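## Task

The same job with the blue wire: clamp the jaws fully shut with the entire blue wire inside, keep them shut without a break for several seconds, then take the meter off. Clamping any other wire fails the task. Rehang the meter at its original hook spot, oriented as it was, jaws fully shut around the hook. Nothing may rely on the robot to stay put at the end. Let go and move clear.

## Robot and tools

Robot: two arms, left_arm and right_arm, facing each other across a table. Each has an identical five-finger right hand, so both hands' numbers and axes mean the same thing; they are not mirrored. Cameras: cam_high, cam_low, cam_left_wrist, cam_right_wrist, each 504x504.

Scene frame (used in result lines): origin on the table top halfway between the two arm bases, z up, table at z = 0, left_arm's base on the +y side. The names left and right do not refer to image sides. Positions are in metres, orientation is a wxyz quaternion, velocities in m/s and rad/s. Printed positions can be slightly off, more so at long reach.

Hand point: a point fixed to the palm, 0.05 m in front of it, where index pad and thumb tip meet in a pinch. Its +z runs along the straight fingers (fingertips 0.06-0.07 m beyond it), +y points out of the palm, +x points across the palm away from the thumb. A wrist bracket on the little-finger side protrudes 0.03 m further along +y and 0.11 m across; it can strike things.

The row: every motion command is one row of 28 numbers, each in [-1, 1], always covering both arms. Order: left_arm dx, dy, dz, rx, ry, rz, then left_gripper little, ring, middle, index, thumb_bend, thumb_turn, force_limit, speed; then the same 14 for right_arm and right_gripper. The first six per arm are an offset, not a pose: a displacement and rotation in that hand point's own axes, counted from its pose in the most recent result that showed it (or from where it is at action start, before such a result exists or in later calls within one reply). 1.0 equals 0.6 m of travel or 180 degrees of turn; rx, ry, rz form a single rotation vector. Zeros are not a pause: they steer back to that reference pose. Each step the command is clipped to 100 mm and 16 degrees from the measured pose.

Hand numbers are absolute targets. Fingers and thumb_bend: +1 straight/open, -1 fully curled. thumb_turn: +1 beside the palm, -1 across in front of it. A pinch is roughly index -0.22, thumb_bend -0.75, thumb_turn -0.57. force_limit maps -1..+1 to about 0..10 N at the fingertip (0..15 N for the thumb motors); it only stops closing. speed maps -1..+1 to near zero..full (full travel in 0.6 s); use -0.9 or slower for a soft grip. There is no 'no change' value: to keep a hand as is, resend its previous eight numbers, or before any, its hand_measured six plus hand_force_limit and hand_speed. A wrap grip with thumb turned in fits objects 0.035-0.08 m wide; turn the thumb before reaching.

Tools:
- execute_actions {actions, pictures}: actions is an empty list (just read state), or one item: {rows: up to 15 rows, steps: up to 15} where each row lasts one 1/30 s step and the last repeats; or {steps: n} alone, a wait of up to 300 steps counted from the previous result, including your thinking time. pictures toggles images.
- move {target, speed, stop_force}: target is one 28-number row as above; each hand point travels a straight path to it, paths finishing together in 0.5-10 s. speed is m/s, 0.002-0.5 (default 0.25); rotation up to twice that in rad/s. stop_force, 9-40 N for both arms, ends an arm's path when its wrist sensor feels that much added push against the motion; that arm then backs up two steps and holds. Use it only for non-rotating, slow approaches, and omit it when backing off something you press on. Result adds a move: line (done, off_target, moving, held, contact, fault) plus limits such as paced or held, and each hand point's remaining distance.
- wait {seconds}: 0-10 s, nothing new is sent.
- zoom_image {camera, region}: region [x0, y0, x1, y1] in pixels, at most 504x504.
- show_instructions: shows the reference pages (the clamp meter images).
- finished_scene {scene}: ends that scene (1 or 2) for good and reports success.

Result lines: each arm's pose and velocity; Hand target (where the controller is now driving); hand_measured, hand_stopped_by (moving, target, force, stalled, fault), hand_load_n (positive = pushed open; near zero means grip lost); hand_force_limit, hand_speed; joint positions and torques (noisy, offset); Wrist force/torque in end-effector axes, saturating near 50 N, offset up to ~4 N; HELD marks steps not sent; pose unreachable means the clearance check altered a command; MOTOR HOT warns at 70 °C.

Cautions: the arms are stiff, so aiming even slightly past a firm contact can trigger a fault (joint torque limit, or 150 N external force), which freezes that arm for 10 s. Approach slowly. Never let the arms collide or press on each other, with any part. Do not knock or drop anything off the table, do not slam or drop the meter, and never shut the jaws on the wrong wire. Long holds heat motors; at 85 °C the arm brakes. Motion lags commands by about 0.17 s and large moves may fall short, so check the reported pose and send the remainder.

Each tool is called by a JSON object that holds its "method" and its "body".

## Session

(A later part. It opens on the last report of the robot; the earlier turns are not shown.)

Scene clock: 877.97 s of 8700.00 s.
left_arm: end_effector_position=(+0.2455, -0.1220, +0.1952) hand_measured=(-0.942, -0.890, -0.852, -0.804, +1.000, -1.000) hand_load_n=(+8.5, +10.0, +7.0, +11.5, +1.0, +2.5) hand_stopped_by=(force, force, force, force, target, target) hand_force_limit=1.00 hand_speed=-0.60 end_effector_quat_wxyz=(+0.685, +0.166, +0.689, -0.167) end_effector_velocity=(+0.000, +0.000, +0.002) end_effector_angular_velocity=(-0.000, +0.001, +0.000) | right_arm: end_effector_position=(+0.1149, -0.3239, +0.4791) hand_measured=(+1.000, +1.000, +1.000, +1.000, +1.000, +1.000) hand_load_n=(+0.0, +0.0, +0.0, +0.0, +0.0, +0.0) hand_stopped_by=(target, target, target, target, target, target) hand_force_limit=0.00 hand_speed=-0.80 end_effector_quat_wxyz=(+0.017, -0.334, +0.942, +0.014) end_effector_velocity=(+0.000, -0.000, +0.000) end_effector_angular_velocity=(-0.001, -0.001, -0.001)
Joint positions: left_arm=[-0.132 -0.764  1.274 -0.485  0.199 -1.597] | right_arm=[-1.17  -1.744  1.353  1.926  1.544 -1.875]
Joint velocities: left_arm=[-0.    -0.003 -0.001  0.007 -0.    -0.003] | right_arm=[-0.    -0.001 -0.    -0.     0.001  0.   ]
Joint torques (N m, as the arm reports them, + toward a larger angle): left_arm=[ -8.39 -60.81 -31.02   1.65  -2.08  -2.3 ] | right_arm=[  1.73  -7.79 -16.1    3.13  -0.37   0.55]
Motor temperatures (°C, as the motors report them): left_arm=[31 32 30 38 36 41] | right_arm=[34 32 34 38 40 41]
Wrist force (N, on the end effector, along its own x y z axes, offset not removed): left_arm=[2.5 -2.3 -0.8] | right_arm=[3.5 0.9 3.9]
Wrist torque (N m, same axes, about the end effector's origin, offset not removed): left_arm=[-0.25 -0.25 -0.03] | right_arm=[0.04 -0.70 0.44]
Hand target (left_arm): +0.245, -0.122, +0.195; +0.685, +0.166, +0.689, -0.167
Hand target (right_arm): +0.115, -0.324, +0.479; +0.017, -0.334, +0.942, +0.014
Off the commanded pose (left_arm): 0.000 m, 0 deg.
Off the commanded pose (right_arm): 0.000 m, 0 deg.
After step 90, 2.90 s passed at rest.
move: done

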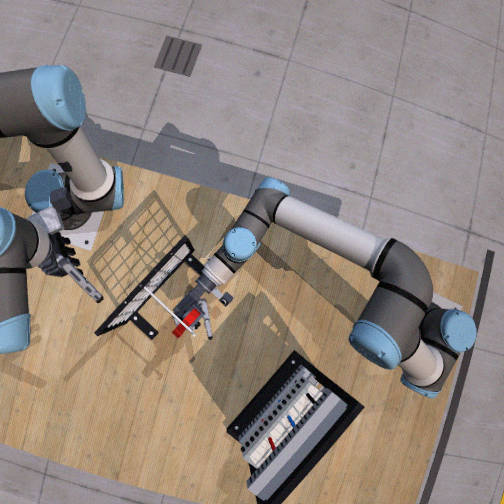

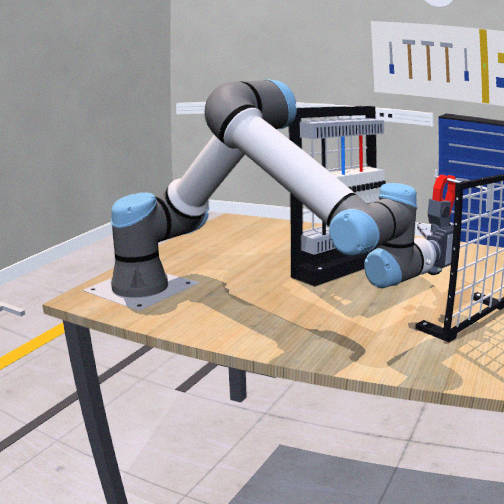

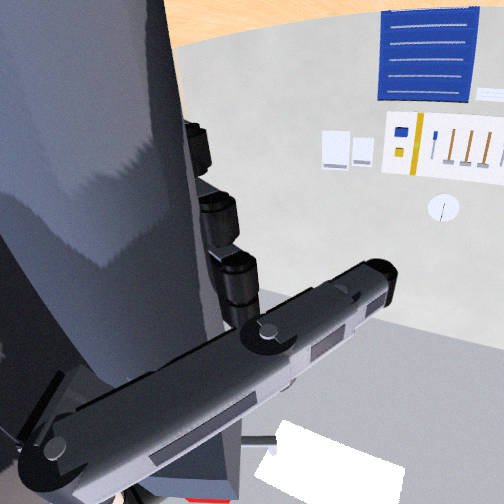

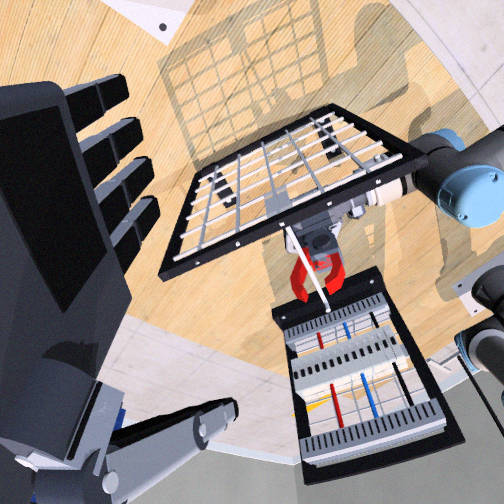

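{"method": "move", "body": {"target": [-0.032,0,0,0,0,0,-0.98,-0.98,-0.99,-0.98,1,-1,1,-0.6,0,0,0,0,0,0,1,1,1,1,1,1,0,-0.8], "speed": 0.03, "stop_force": 10}}

{"method": "zoom_image", "body": {"camera": "cam_right_wrist", "region": [255,205,365,315]}}

{"method": "zoom_image", "body": {"camera": "cam_low", "region": [400,150,504,270]}}

{"method": "zoom_image", "body": {"camera": "cam_high", "region": [140,285,220,350]}}

Scene clock: 887.10 s of 8700.00 s.
left_arm: end_effector_position=(+0.2455, -0.1220, +0.2142) hand_measured=(-0.942, -0.890, -0.852, -0.804, +1.000, -1.000) hand_load_n=(+8.5, +10.0, +7.0, +11.5, +1.0, +2.5) hand_stopped_by=(force, force, force, force, target, target) hand_force_limit=1.00 hand_speed=-0.60 end_effector_quat_wxyz=(+0.685, +0.166, +0.689, -0.167) end_effector_velocity=(+0.000, +0.000, +0.001) end_effector_angular_velocity=(+0.001, +0.001, +0.001) | right_arm: end_effector_position=(+0.1149, -0.3239, +0.4791) hand_measured=(+1.000, +1.000, +1.000, +1.000, +1.000, +1.000) hand_load_n=(+0.0, +0.0, +0.0, +0.0, +0.0, +0.0) hand_stopped_by=(target, target, target, target, target, target) hand_force_limit=0.00 hand_speed=-0.80 end_effector_quat_wxyz=(+0.017, -0.334, +0.942, +0.014) end_effector_velocity=(+0.000, +0.000, -0.000) end_effector_angular_velocity=(+0.000, +0.001, -0.001)
Joint positions: left_arm=[-0.132 -0.787  1.261 -0.45   0.199 -1.597] | right_arm=[-1.17  -1.744  1.353  1.926  1.544 -1.875]
Joint velocities: left_arm=[ 0.001 -0.001 -0.003  0.008  0.    -0.004] | right_arm=[-0.     0.     0.     0.    -0.001  0.   ]
Joint torques (N m, as the arm reports them, + toward a larger angle): left_arm=[ 10.06 -61.37 -32.28   1.54   2.23  -2.14] | right_arm=[  2.23  -7.81 -16.72   3.    -0.34   0.58]
Motor temperatures (°C, as the motors report them): left_arm=[31 32 30 38 36 41] | right_arm=[34 32 34 38 40 41]
Wrist force (N, on the end effector, along its own x y z axes, offset not removed): left_arm=[5.8 -2.5 -2.2] | right_arm=[5.4 -0.3 1.6]
Wrist torque (N m, same axes, about the end effector's origin, offset not removed): left_arm=[-0.33 -0.67 0.20] | right_arm=[0.04 -0.93 0.39]
Hand target (left_arm): +0.246, -0.122, +0.214; +0.685, +0.166, +0.689, -0.167
Hand target (right_arm): +0.115, -0.324, +0.479; +0.017, -0.334, +0.942, +0.014
Off the commanded pose (left_arm): 0.000 m, 0 deg.
Off the commanded pose (right_arm): 0.000 m, 0 deg.
After step 90, 5.17 s passed at rest.
move: done

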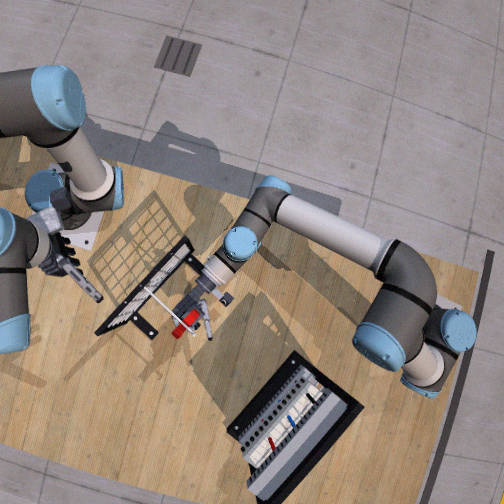

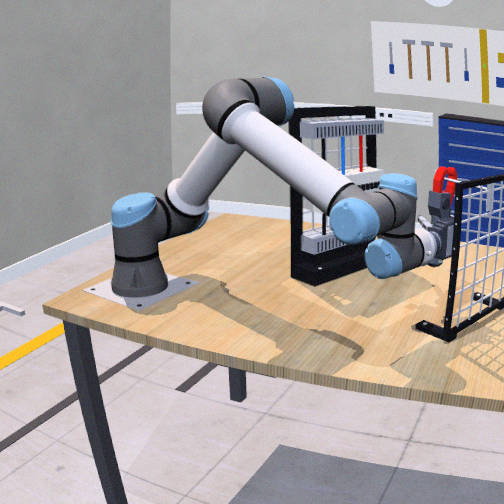

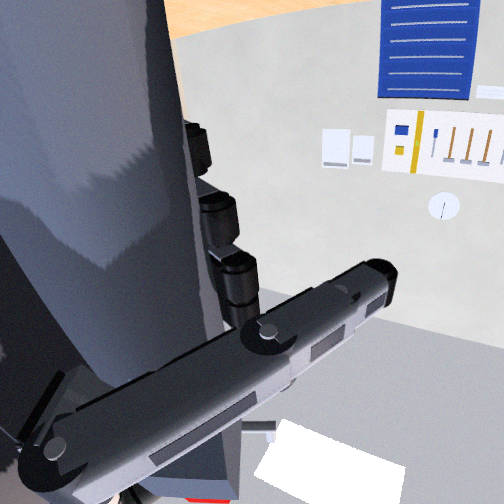

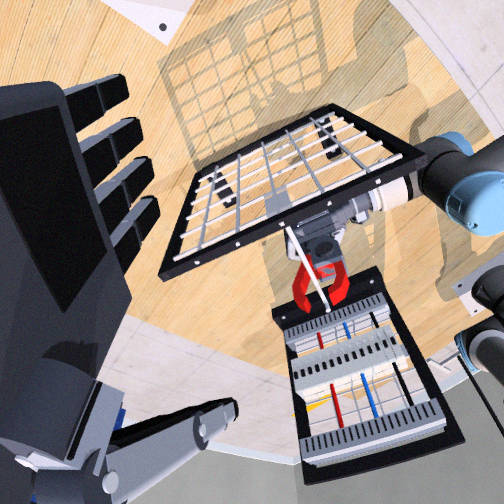

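Region (255, 205, 365, 315) of cam_right_wrist's 504x504 image, scaled by 4.582, with more detail than that image has.

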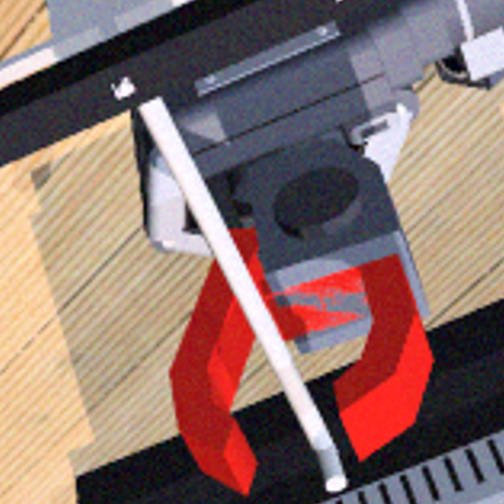

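Region (400, 150, 504, 270) of cam_low's 504x504 image, scaled by 4.200, with more detail than that image has; it fills the left 437 columns of this view, and the rest is white.

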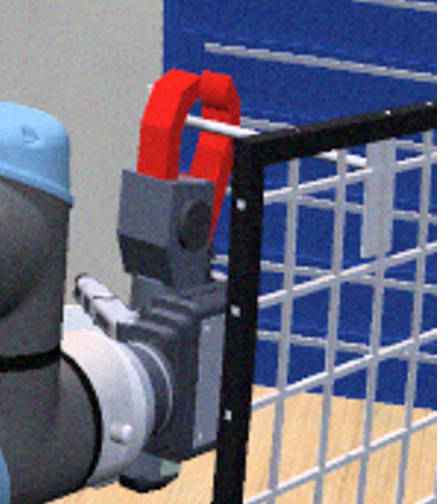

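Region (140, 285, 220, 350) of cam_high's 504x504 image, scaled by 6.300, with more detail than that image has; it fills the top 410 rows of this view, and the rest is white.

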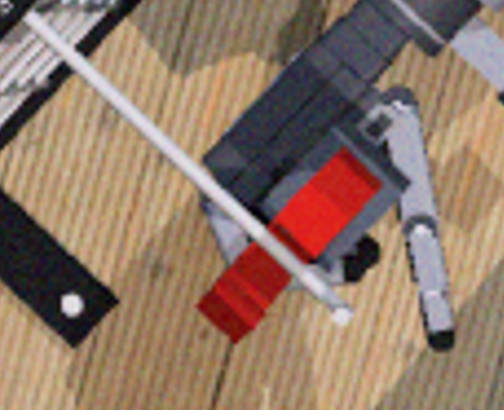

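{"method": "move", "body": {"target": [0,0,0.009,0,0,0,-0.98,-0.98,-0.99,-0.98,1,-1,1,-0.6,0,0,0,0,0,0,1,1,1,1,1,1,0,-0.8], "speed": 0.02}}

{"method": "move", "body": {"target": [0,0,0,0,0,0,-0.98,-0.98,0.2,0.2,1,-1,1,-0.6,0,0,0,0,0,0,1,1,1,1,1,1,0,-0.8], "speed": 0.02}}

{"method": "zoom_image", "body": {"camera": "cam_right_wrist", "region": [255,215,365,325]}}

{"method": "zoom_image", "body": {"camera": "cam_low", "region": [400,150,504,270]}}

{"method": "zoom_image", "body": {"camera": "cam_high", "region": [140,285,220,350]}}

Scene clock: 903.07 s of 8700.00 s.
left_arm: end_effector_position=(+0.2501, -0.1243, +0.2142) hand_measured=(-0.942, -0.890, -0.852, -0.804, +1.000, -1.000) hand_load_n=(+8.5, +10.0, +7.0, +11.5, +1.0, +2.5) hand_stopped_by=(force, force, force, force, target, target) hand_force_limit=1.00 hand_speed=-0.60 end_effector_quat_wxyz=(+0.685, +0.166, +0.689, -0.167) end_effector_velocity=(+0.002, -0.001, -0.000) end_effector_angular_velocity=(-0.000, +0.000, +0.000) | right_arm: end_effector_position=(+0.1149, -0.3239, +0.4791) hand_measured=(+1.000, +1.000, +1.000, +1.000, +1.000, +1.000) hand_load_n=(+0.0, +0.0, +0.0, +0.0, +0.0, +0.0) hand_stopped_by=(target, target, target, target, target, target) hand_force_limit=0.00 hand_speed=-0.80 end_effector_quat_wxyz=(+0.017, -0.334, +0.942, +0.014) end_effector_velocity=(+0.000, +0.000, -0.000) end_effector_angular_velocity=(-0.000, +0.002, -0.001)
Joint positions: left_arm=[-0.124 -0.782  1.252 -0.447  0.207 -1.596] | right_arm=[-1.17  -1.744  1.353  1.926  1.544 -1.875]
Joint velocities: left_arm=[ 0.004  0.003 -0.005  0.002  0.003 -0.001] | right_arm=[ 0.     0.001  0.001 -0.    -0.     0.001]
Joint torques (N m, as the arm reports them, + toward a larger angle): left_arm=[  8.91 -41.03 -31.56   1.69   2.45   1.93] | right_arm=[  2.43  -8.89 -16.38   3.02  -0.52   0.48]
Motor temperatures (°C, as the motors report them): left_arm=[31 32 30 38 36 41] | right_arm=[34 32 34 38 40 41]
Wrist force (N, on the end effector, along its own x y z axes, offset not removed): left_arm=[4.2 -3.5 1.0] | right_arm=[1.2 2.2 0.3]
Wrist torque (N m, same axes, about the end effector's origin, offset not removed): left_arm=[-0.53 -0.48 0.00] | right_arm=[0.46 -0.26 0.07]
Hand target (left_arm): +0.250, -0.124, +0.214; +0.685, +0.166, +0.689, -0.167
Hand target (right_arm): +0.115, -0.324, +0.479; +0.017, -0.334, +0.942, +0.014
Off the commanded pose (left_arm): 0.000 m, 0 deg.
Off the commanded pose (right_arm): 0.000 m, 0 deg.
After step 90, 12.27 s passed at rest.
move: done

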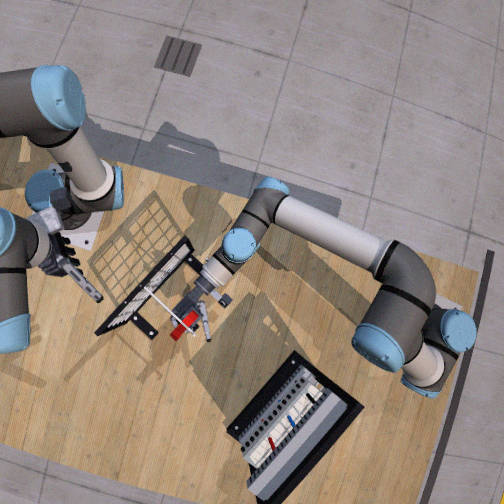

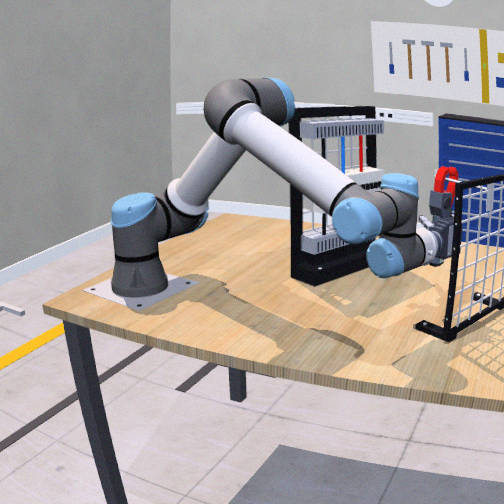

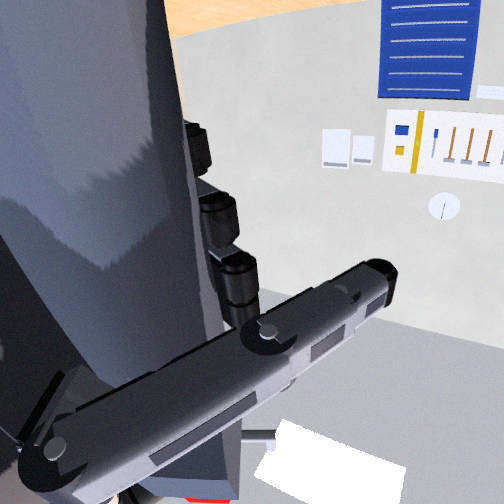

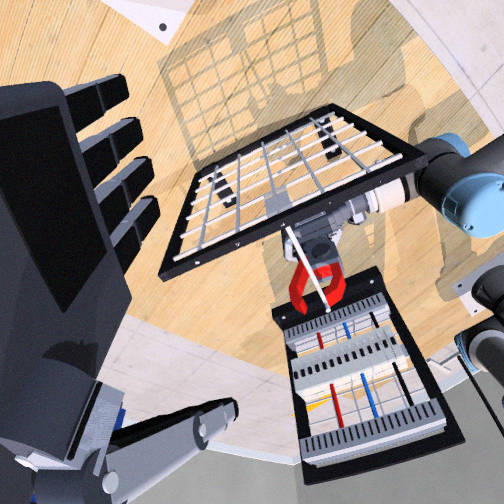

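Scene clock: 904.93 s of 8700.00 s.
left_arm: end_effector_position=(+0.2501, -0.1243, +0.2142) hand_measured=(-0.942, -0.890, +0.200, +0.200, +1.000, -1.000) hand_load_n=(+8.5, +11.0, +0.0, +0.0, +0.5, +3.0) hand_stopped_by=(force, force, target, target, target, target) hand_force_limit=1.00 hand_speed=-0.60 end_effector_quat_wxyz=(+0.685, +0.166, +0.689, -0.167) end_effector_velocity=(+0.000, +0.000, -0.001) end_effector_angular_velocity=(-0.001, +0.001, -0.000) | right_arm: end_effector_position=(+0.1149, -0.3239, +0.4791) hand_measured=(+1.000, +1.000, +1.000, +1.000, +1.000, +1.000) hand_load_n=(+0.0, +0.0, +0.0, +0.0, +0.0, +0.0) hand_stopped_by=(target, target, target, target, target, target) hand_force_limit=0.00 hand_speed=-0.80 end_effector_quat_wxyz=(+0.017, -0.334, +0.942, +0.014) end_effector_velocity=(-0.000, +0.000, -0.001) end_effector_angular_velocity=(-0.000, +0.003, -0.002)
Joint positions: left_arm=[-0.124 -0.782  1.252 -0.447  0.207 -1.596] | right_arm=[-1.17  -1.744  1.353  1.926  1.544 -1.875]
Joint velocities: left_arm=[ 0.     0.002  0.    -0.     0.    -0.003] | right_arm=[-0.     0.     0.003 -0.    -0.001  0.001]
Joint torques (N m, as the arm reports them, + toward a larger angle): left_arm=[ -8.33 -62.61  -8.78  -1.89  -2.06   0.67] | right_arm=[  2.32  -9.49 -17.1    3.05  -0.24   0.5 ]
Motor temperatures (°C, as the motors report them): left_arm=[31 32 30 38 36 41] | right_arm=[34 32 34 38 40 41]
Wrist force (N, on the end effector, along its own x y z axes, offset not removed): left_arm=[3.7 -2.3 -3.3] | right_arm=[2.5 1.1 0.3]
Wrist torque (N m, same axes, about the end effector's origin, offset not removed): left_arm=[-0.05 -0.47 0.16] | right_arm=[0.18 -0.50 0.22]
Hand target (left_arm): +0.250, -0.124, +0.214; +0.685, +0.166, +0.689, -0.167
Hand target (right_arm): +0.115, -0.324, +0.479; +0.017, -0.334, +0.942, +0.014
Off the commanded pose (left_arm): 0.000 m, 0 deg.
Off the commanded pose (right_arm): 0.000 m, 0 deg.
move: done

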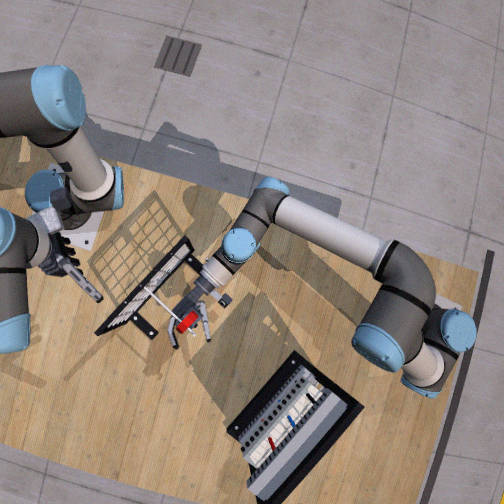

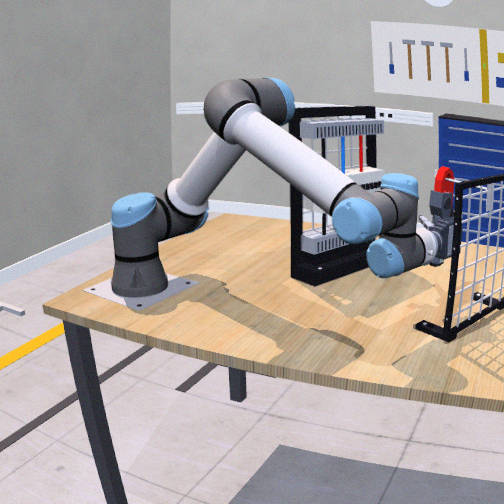

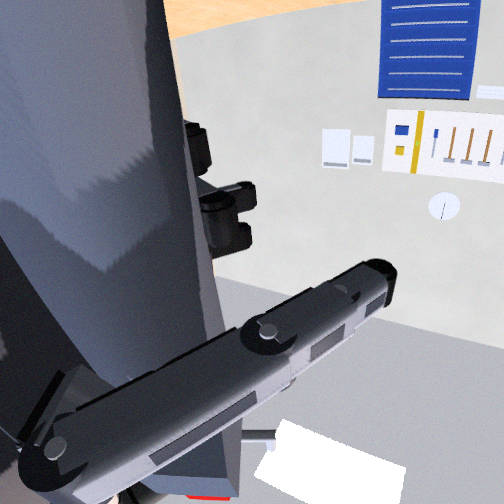

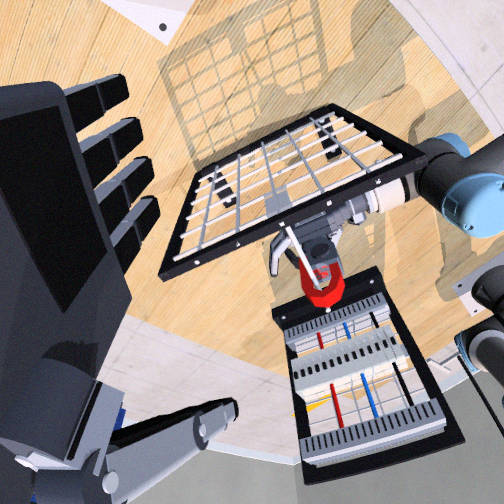

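Region (255, 215, 365, 325) of cam_right_wrist's 504x504 image, scaled by 4.582, with more detail than that image has.

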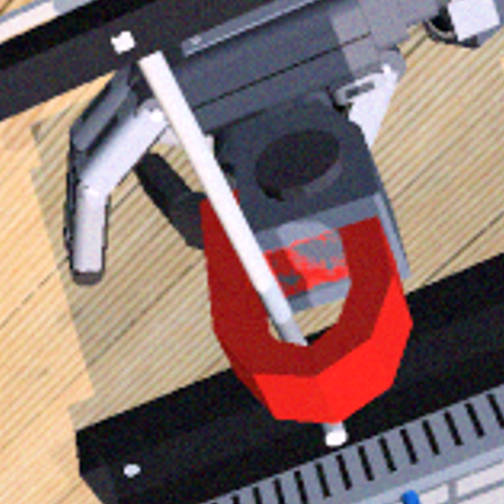

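Region (400, 150, 504, 270) of cam_low's 504x504 image, scaled by 4.200, with more detail than that image has; it fills the left 437 columns of this view, and the rest is white.

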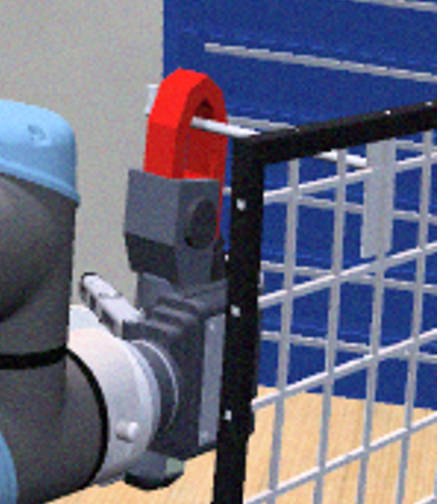

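Region (140, 285, 220, 350) of cam_high's 504x504 image, scaled by 6.300, with more detail than that image has; it fills the top 410 rows of this view, and the rest is white.

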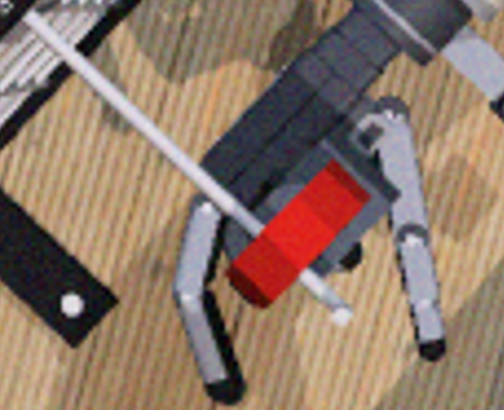

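{"method": "move", "body": {"target": [0.008,-0.003,0.011,0,0,0,-0.98,-0.98,0.2,0.2,1,-1,1,-0.6,0,0,0,0,0,0,1,1,1,1,1,1,0,-0.8], "speed": 0.015}}

{"method": "zoom_image", "body": {"camera": "cam_right_wrist", "region": [255,215,365,325]}}

{"method": "zoom_image", "body": {"camera": "cam_low", "region": [410,150,480,220]}}

{"method": "zoom_image", "body": {"camera": "cam_high", "region": [140,285,220,350]}}

Scene clock: 930.33 s of 8700.00 s.
left_arm: end_effector_position=(+0.2550, -0.1288, +0.2095) hand_measured=(-0.942, -0.890, +0.200, +0.200, +1.000, -1.000) hand_load_n=(+8.5, +11.0, +0.0, +0.0, +0.5, +3.0) hand_stopped_by=(force, force, target, target, target, target) hand_force_limit=1.00 hand_speed=-0.60 end_effector_quat_wxyz=(+0.685, +0.166, +0.689, -0.167) end_effector_velocity=(+0.002, -0.001, -0.002) end_effector_angular_velocity=(-0.000, +0.001, +0.000) | right_arm: end_effector_position=(+0.1149, -0.3239, +0.4791) hand_measured=(+1.000, +1.000, +1.000, +1.000, +1.000, +1.000) hand_load_n=(+0.0, +0.0, +0.0, +0.0, +0.0, +0.0) hand_stopped_by=(target, target, target, target, target, target) hand_force_limit=0.00 hand_speed=-0.80 end_effector_quat_wxyz=(+0.017, -0.334, +0.942, +0.014) end_effector_velocity=(-0.001, +0.000, +0.000) end_effector_angular_velocity=(+0.001, -0.001, +0.000)
Joint positions: left_arm=[-0.115 -0.768  1.239 -0.449  0.216 -1.595] | right_arm=[-1.17  -1.744  1.353  1.926  1.544 -1.875]
Joint velocities: left_arm=[ 0.003  0.006 -0.005 -0.     0.003 -0.002] | right_arm=[ 0.    -0.002  0.001 -0.    -0.001  0.   ]
Joint torques (N m, as the arm reports them, + toward a larger angle): left_arm=[  7.44 -40.83 -31.52  -1.81   2.49   2.29] | right_arm=[  3.48  -8.75 -16.23   3.03  -0.3    0.5 ]
Motor temperatures (°C, as the motors report them): left_arm=[31 32 30 38 36 41] | right_arm=[34 32 34 38 40 41]
Wrist force (N, on the end effector, along its own x y z axes, offset not removed): left_arm=[3.5 -1.1 -1.5] | right_arm=[4.1 -0.1 0.8]
Wrist torque (N m, same axes, about the end effector's origin, offset not removed): left_arm=[-0.03 -0.32 0.00] | right_arm=[0.14 -0.69 0.27]
Hand target (left_arm): +0.255, -0.129, +0.209; +0.685, +0.166, +0.689, -0.167
Hand target (right_arm): +0.115, -0.324, +0.479; +0.017, -0.334, +0.942, +0.014
Off the commanded pose (left_arm): 0.000 m, 0 deg.
Off the commanded pose (right_arm): 0.000 m, 0 deg.
After step 90, 21.60 s passed at rest.
move: done

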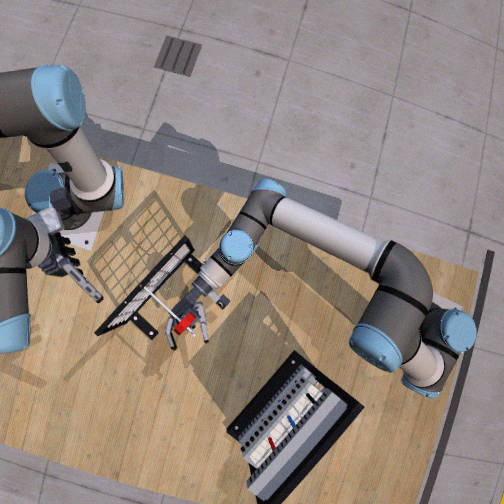

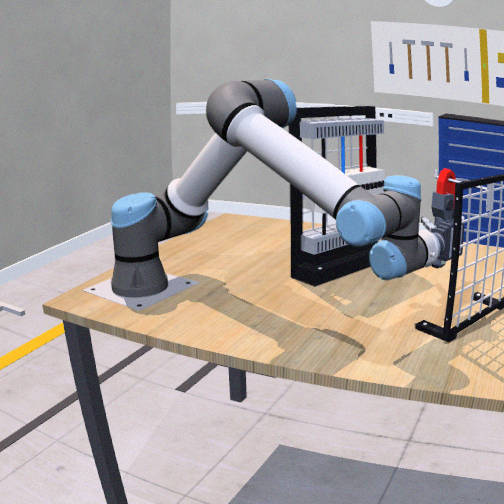

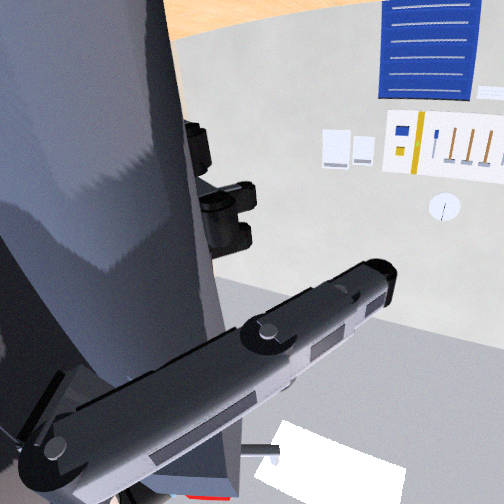

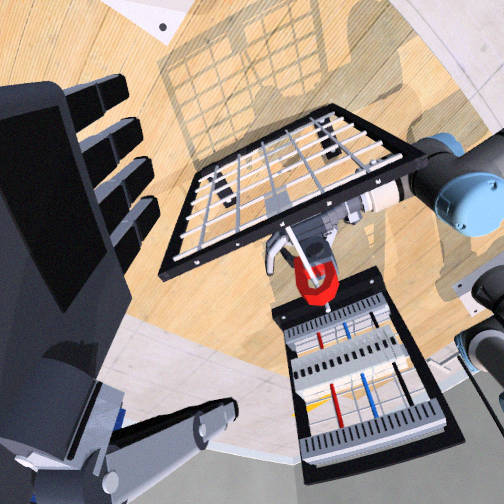

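Region (255, 215, 365, 325) of cam_right_wrist's 504x504 image, scaled by 4.582, with more detail than that image has.

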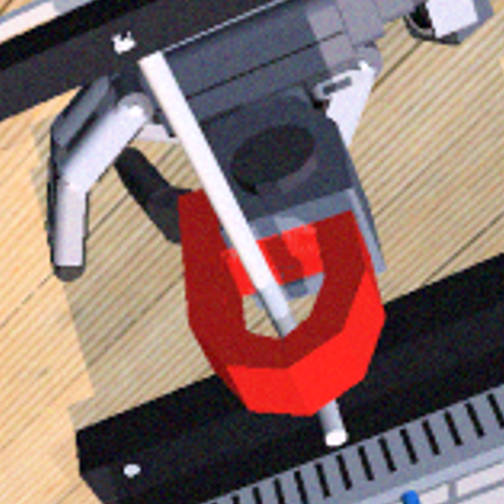

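Region (410, 150, 480, 220) of cam_low's 504x504 image, scaled by 7.200, with more detail than that image has.

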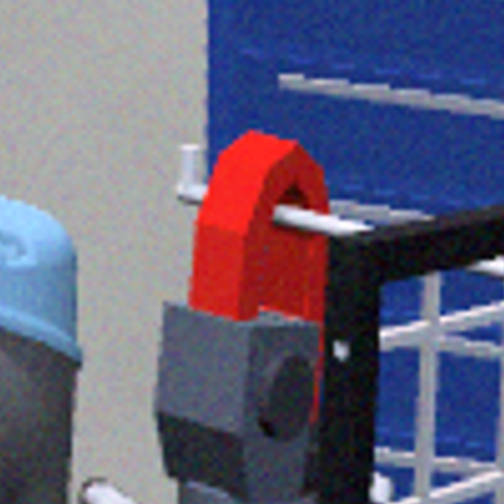

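Region (140, 285, 220, 350) of cam_high's 504x504 image, scaled by 6.300, with more detail than that image has; it fills the top 410 rows of this view, and the rest is white.

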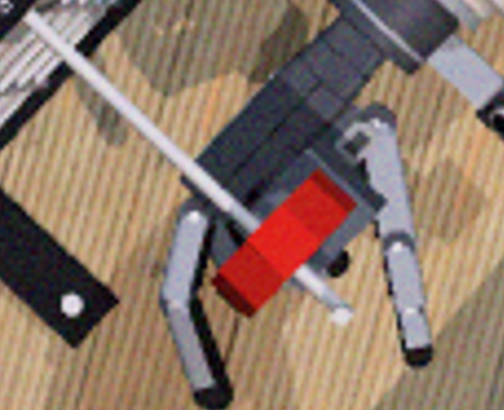

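{"method": "move", "body": {"target": [0.010,0,0.003,0,0,0,-0.98,-0.98,0.2,0.2,1,-1,1,-0.6,0,0,0,0,0,0,1,1,1,1,1,1,0,-0.8], "speed": 0.01, "stop_force": 9}}

{"method": "zoom_image", "body": {"camera": "cam_low", "region": [410,150,480,220]}}

{"method": "zoom_image", "body": {"camera": "cam_high", "region": [140,285,220,350]}}

Scene clock: 940.37 s of 8700.00 s.
left_arm: end_effector_position=(+0.2565, -0.1296, +0.2037) hand_measured=(-0.942, -0.890, +0.200, +0.200, +1.000, -1.000) hand_load_n=(+8.5, +11.0, +0.0, +0.0, +0.5, +3.0) hand_stopped_by=(force, force, target, target, target, target) hand_force_limit=1.00 hand_speed=-0.60 end_effector_quat_wxyz=(+0.685, +0.166, +0.689, -0.167) end_effector_velocity=(+0.001, -0.000, -0.002) end_effector_angular_velocity=(+0.002, -0.001, +0.000) | right_arm: end_effector_position=(+0.1149, -0.3239, +0.4791) hand_measured=(+1.000, +1.000, +1.000, +1.000, +1.000, +1.000) hand_load_n=(+0.0, +0.0, +0.0, +0.0, +0.0, +0.0) hand_stopped_by=(target, target, target, target, target, target) hand_force_limit=0.00 hand_speed=-0.80 end_effector_quat_wxyz=(+0.017, -0.334, +0.942, +0.014) end_effector_velocity=(+0.000, +0.001, +0.000) end_effector_angular_velocity=(+0.002, +0.001, +0.000)
Joint positions: left_arm=[-0.112 -0.76   1.24  -0.459  0.218 -1.595] | right_arm=[-1.17  -1.744  1.353  1.926  1.544 -1.875]
Joint velocities: left_arm=[ 0.001  0.003  0.001 -0.005  0.001  0.004] | right_arm=[ 0.     0.001 -0.001 -0.    -0.002 -0.   ]
Joint torques (N m, as the arm reports them, + toward a larger angle): left_arm=[  8.82 -41.54  -8.57  -1.78   2.4    2.19] | right_arm=[  1.02  -8.49 -15.53   2.9   -0.27   0.46]
Motor temperatures (°C, as the motors report them): left_arm=[31 32 30 38 36 41] | right_arm=[34 32 34 38 40 41]
Wrist force (N, on the end effector, along its own x y z axes, offset not removed): left_arm=[4.8 -1.2 -3.8] | right_arm=[-2.3 2.0 0.1]
Wrist torque (N m, same axes, about the end effector's origin, offset not removed): left_arm=[0.19 -0.44 0.12] | right_arm=[0.42 0.28 -0.12]
Hand target (left_arm): +0.257, -0.130, +0.203; +0.685, +0.166, +0.689, -0.167
Hand target (right_arm): +0.115, -0.324, +0.479; +0.017, -0.334, +0.942, +0.014
Off the commanded pose (left_arm): 0.000 m, 0 deg.
Off the commanded pose (right_arm): 0.000 m, 0 deg.
After step 90, 6.20 s passed at rest.
move: done

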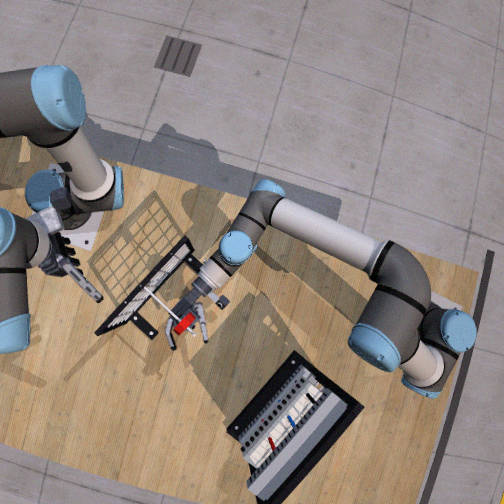

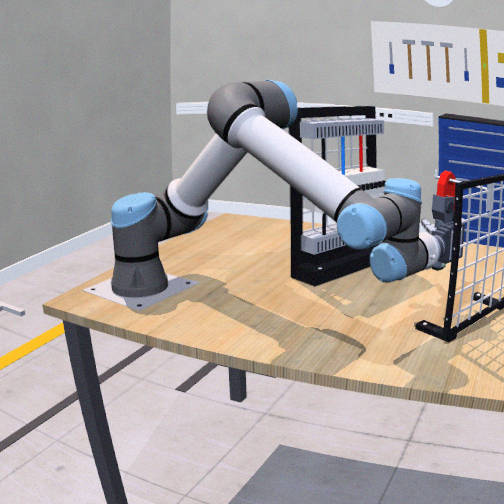

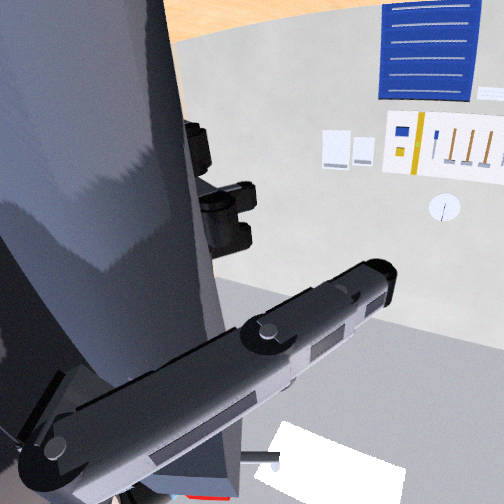

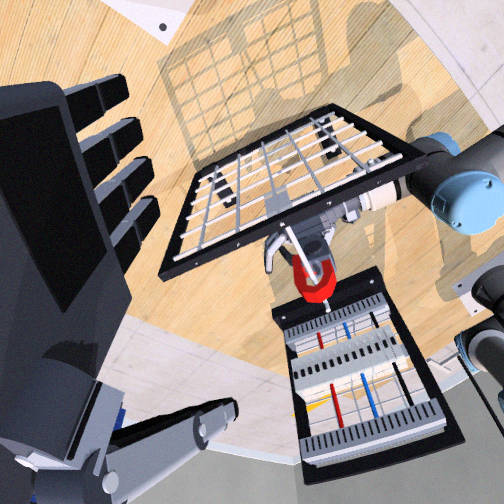

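Region (410, 150, 480, 220) of cam_low's 504x504 image, scaled by 7.200, with more detail than that image has.

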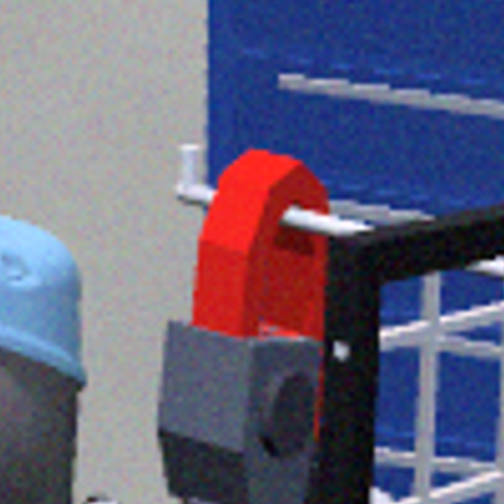

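Region (140, 285, 220, 350) of cam_high's 504x504 image, scaled by 6.300, with more detail than that image has; it fills the top 410 rows of this view, and the rest is white.

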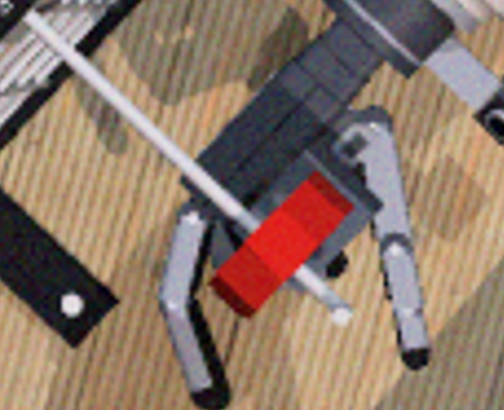

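{"method": "move", "body": {"target": [0,0,0,0,0,0,-0.2,-0.2,0.2,0.2,1,-1,1,-0.7,0,0,0,0,0,0,1,1,1,1,1,1,0,-0.8], "speed": 0.01}}

{"method": "zoom_image", "body": {"camera": "cam_low", "region": [400,150,504,290]}}

{"method": "zoom_image", "body": {"camera": "cam_high", "region": [140,285,220,350]}}

Scene clock: 950.93 s of 8700.00 s.
left_arm: end_effector_position=(+0.2565, -0.1296, +0.2037) hand_measured=(-0.200, -0.200, +0.200, +0.200, +1.000, -1.000) hand_load_n=(+0.0, +0.0, +0.0, +0.0, +0.0, +0.0) hand_stopped_by=(target, target, target, target, target, target) hand_force_limit=1.00 hand_speed=-0.70 end_effector_quat_wxyz=(+0.685, +0.166, +0.689, -0.167) end_effector_velocity=(+0.000, +0.000, +0.001) end_effector_angular_velocity=(-0.002, +0.001, +0.000) | right_arm: end_effector_position=(+0.1149, -0.3239, +0.4791) hand_measured=(+1.000, +1.000, +1.000, +1.000, +1.000, +1.000) hand_load_n=(+0.0, +0.0, +0.0, +0.0, +0.0, +0.0) hand_stopped_by=(target, target, target, target, target, target) hand_force_limit=0.00 hand_speed=-0.80 end_effector_quat_wxyz=(+0.017, -0.334, +0.942, +0.014) end_effector_velocity=(-0.000, +0.000, -0.000) end_effector_angular_velocity=(+0.000, +0.001, -0.001)
Joint positions: left_arm=[-0.112 -0.76   1.24  -0.459  0.218 -1.595] | right_arm=[-1.17  -1.744  1.353  1.926  1.544 -1.875]
Joint velocities: left_arm=[ 0.    -0.001 -0.     0.    -0.    -0.001] | right_arm=[ 0.    -0.001  0.001 -0.    -0.001  0.001]
Joint torques (N m, as the arm reports them, + toward a larger angle): left_arm=[ -8.05 -60.86 -30.92   1.66  -2.01  -2.56] | right_arm=[  2.38  -8.72 -16.     2.86  -0.37   0.48]
Motor temperatures (°C, as the motors report them): left_arm=[31 32 30 38 36 41] | right_arm=[34 32 34 38 40 41]
Wrist force (N, on the end effector, along its own x y z axes, offset not removed): left_arm=[0.8 -2.9 -1.4] | right_arm=[-0.2 0.7 2.4]
Wrist torque (N m, same axes, about the end effector's origin, offset not removed): left_arm=[-0.28 -0.08 -0.03] | right_arm=[0.04 -0.18 0.01]
Hand target (left_arm): +0.257, -0.130, +0.204; +0.685, +0.166, +0.689, -0.167
Hand target (right_arm): +0.115, -0.324, +0.479; +0.017, -0.334, +0.942, +0.014
Off the commanded pose (left_arm): 0.000 m, 0 deg.
Off the commanded pose (right_arm): 0.000 m, 0 deg.
After step 90, 5.80 s passed at rest.
move: done

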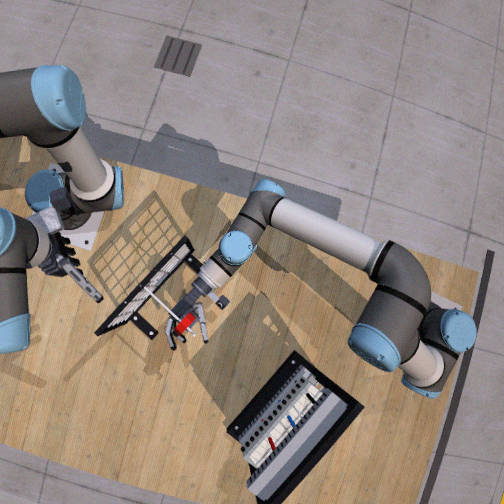

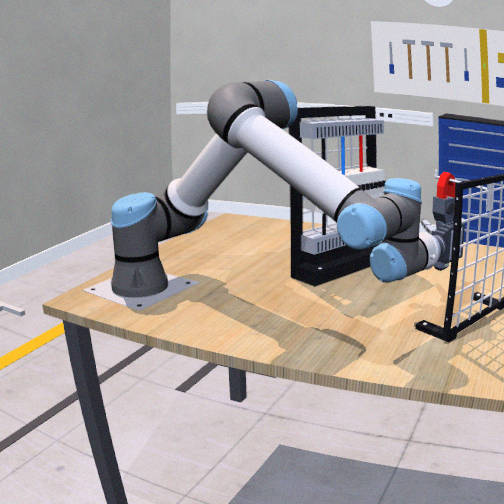

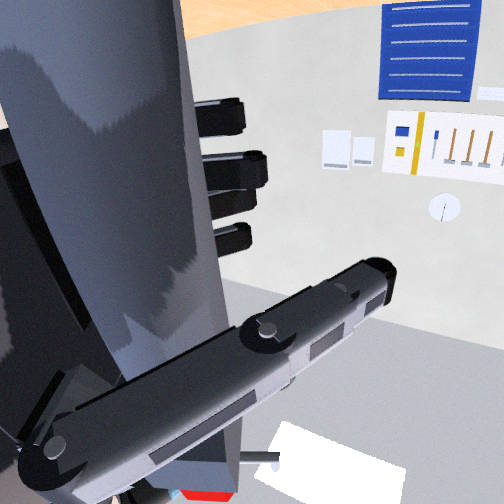

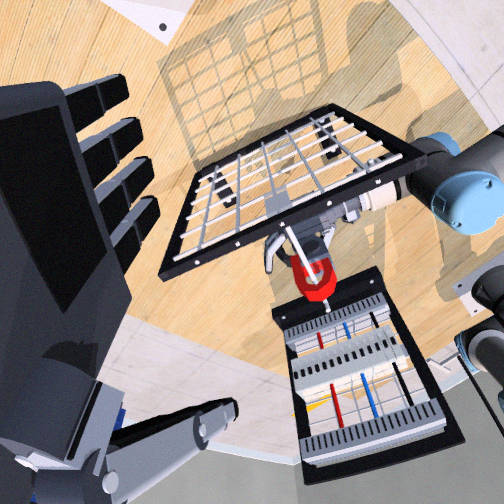

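Region (400, 150, 504, 290) of cam_low's 504x504 image, scaled by 3.600, with more detail than that image has; it fills the left 374 columns of this view, and the rest is white.

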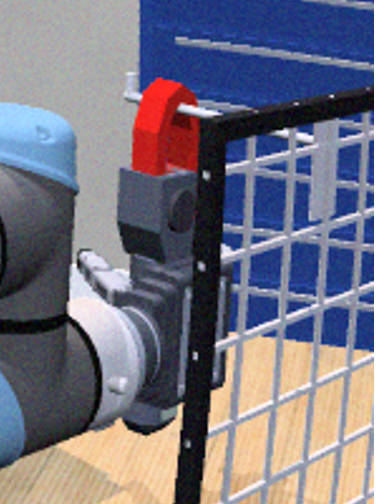

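Region (140, 285, 220, 350) of cam_high's 504x504 image, scaled by 6.300, with more detail than that image has; it fills the top 410 rows of this view, and the rest is white.

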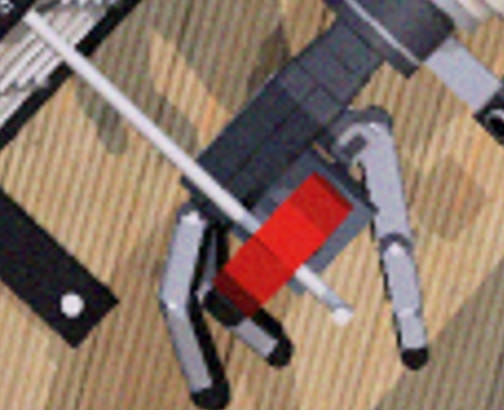

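{"method": "move", "body": {"target": [-0.005,-0.021,-0.0177,0,0,0,0.9,0.9,0.9,0.9,1,-1,1,-0.5,0,0,0,0,0,0,1,1,1,1,1,1,0,-0.8], "speed": 0.02}}

{"method": "zoom_image", "body": {"camera": "cam_high", "region": [120,260,240,360]}}

Scene clock: 964.90 s of 8700.00 s.
left_arm: end_effector_position=(+0.2413, -0.1359, +0.2068) hand_measured=(+0.900, +0.900, +0.900, +0.900, +1.000, -1.000) hand_load_n=(+0.0, +0.0, +0.0, +0.0, +0.0, +0.0) hand_stopped_by=(target, target, target, target, target, target) hand_force_limit=1.00 hand_speed=-0.50 end_effector_quat_wxyz=(+0.685, +0.166, +0.689, -0.167) end_effector_velocity=(+0.000, -0.000, +0.000) end_effector_angular_velocity=(-0.003, +0.001, +0.000) | right_arm: end_effector_position=(+0.1149, -0.3239, +0.4791) hand_measured=(+1.000, +1.000, +1.000, +1.000, +1.000, +1.000) hand_load_n=(+0.0, +0.0, +0.0, +0.0, +0.0, +0.0) hand_stopped_by=(target, target, target, target, target, target) hand_force_limit=0.00 hand_speed=-0.80 end_effector_quat_wxyz=(+0.017, -0.334, +0.942, +0.014) end_effector_velocity=(-0.000, -0.001, +0.001) end_effector_angular_velocity=(-0.000, -0.004, +0.000)
Joint positions: left_arm=[-0.132 -0.746  1.205 -0.436  0.199 -1.597] | right_arm=[-1.17  -1.744  1.353  1.926  1.544 -1.875]
Joint velocities: left_arm=[ 0.     0.    -0.001  0.     0.    -0.003] | right_arm=[-0.    -0.002 -0.002 -0.     0.002 -0.001]
Joint torques (N m, as the arm reports them, + toward a larger angle): left_arm=[ -9.66 -38.94 -29.93   1.36  -2.33  -2.55] | right_arm=[  1.76  -7.48 -16.48   2.93  -0.35   0.62]
Motor temperatures (°C, as the motors report them): left_arm=[31 32 30 38 36 41] | right_arm=[34 32 34 38 40 41]
Wrist force (N, on the end effector, along its own x y z axes, offset not removed): left_arm=[2.4 -3.8 -2.1] | right_arm=[4.4 2.0 1.9]
Wrist torque (N m, same axes, about the end effector's origin, offset not removed): left_arm=[-0.38 -0.49 0.04] | right_arm=[0.31 -0.77 0.38]
Hand target (left_arm): +0.241, -0.136, +0.207; +0.685, +0.166, +0.689, -0.167
Hand target (right_arm): +0.115, -0.324, +0.479; +0.017, -0.334, +0.942, +0.014
Off the commanded pose (left_arm): 0.000 m, 0 deg.
Off the commanded pose (right_arm): 0.000 m, 0 deg.
After step 90, 9.37 s passed at rest.
move: done

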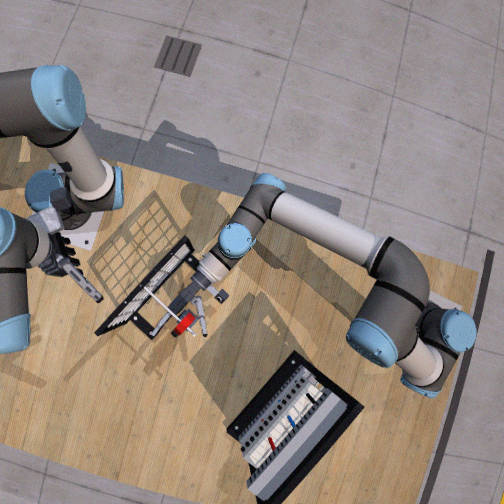

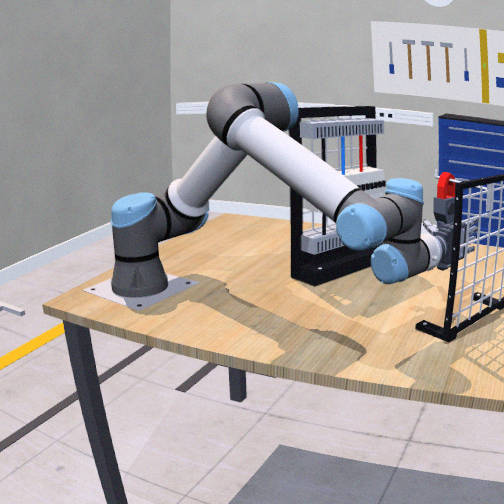

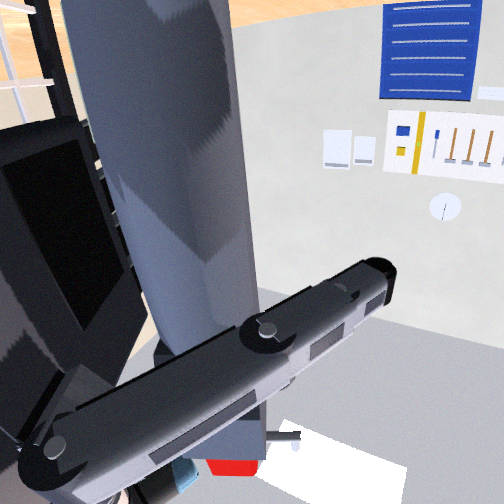

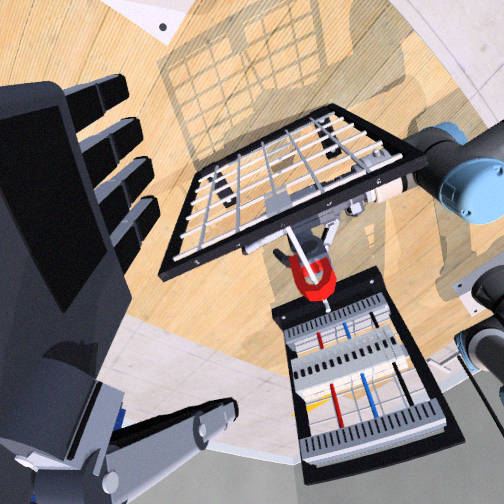

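Region (120, 260, 240, 360) of cam_high's 504x504 image, scaled by 4.200, with more detail than that image has.

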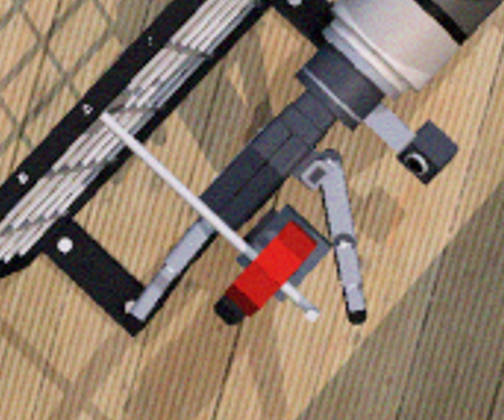

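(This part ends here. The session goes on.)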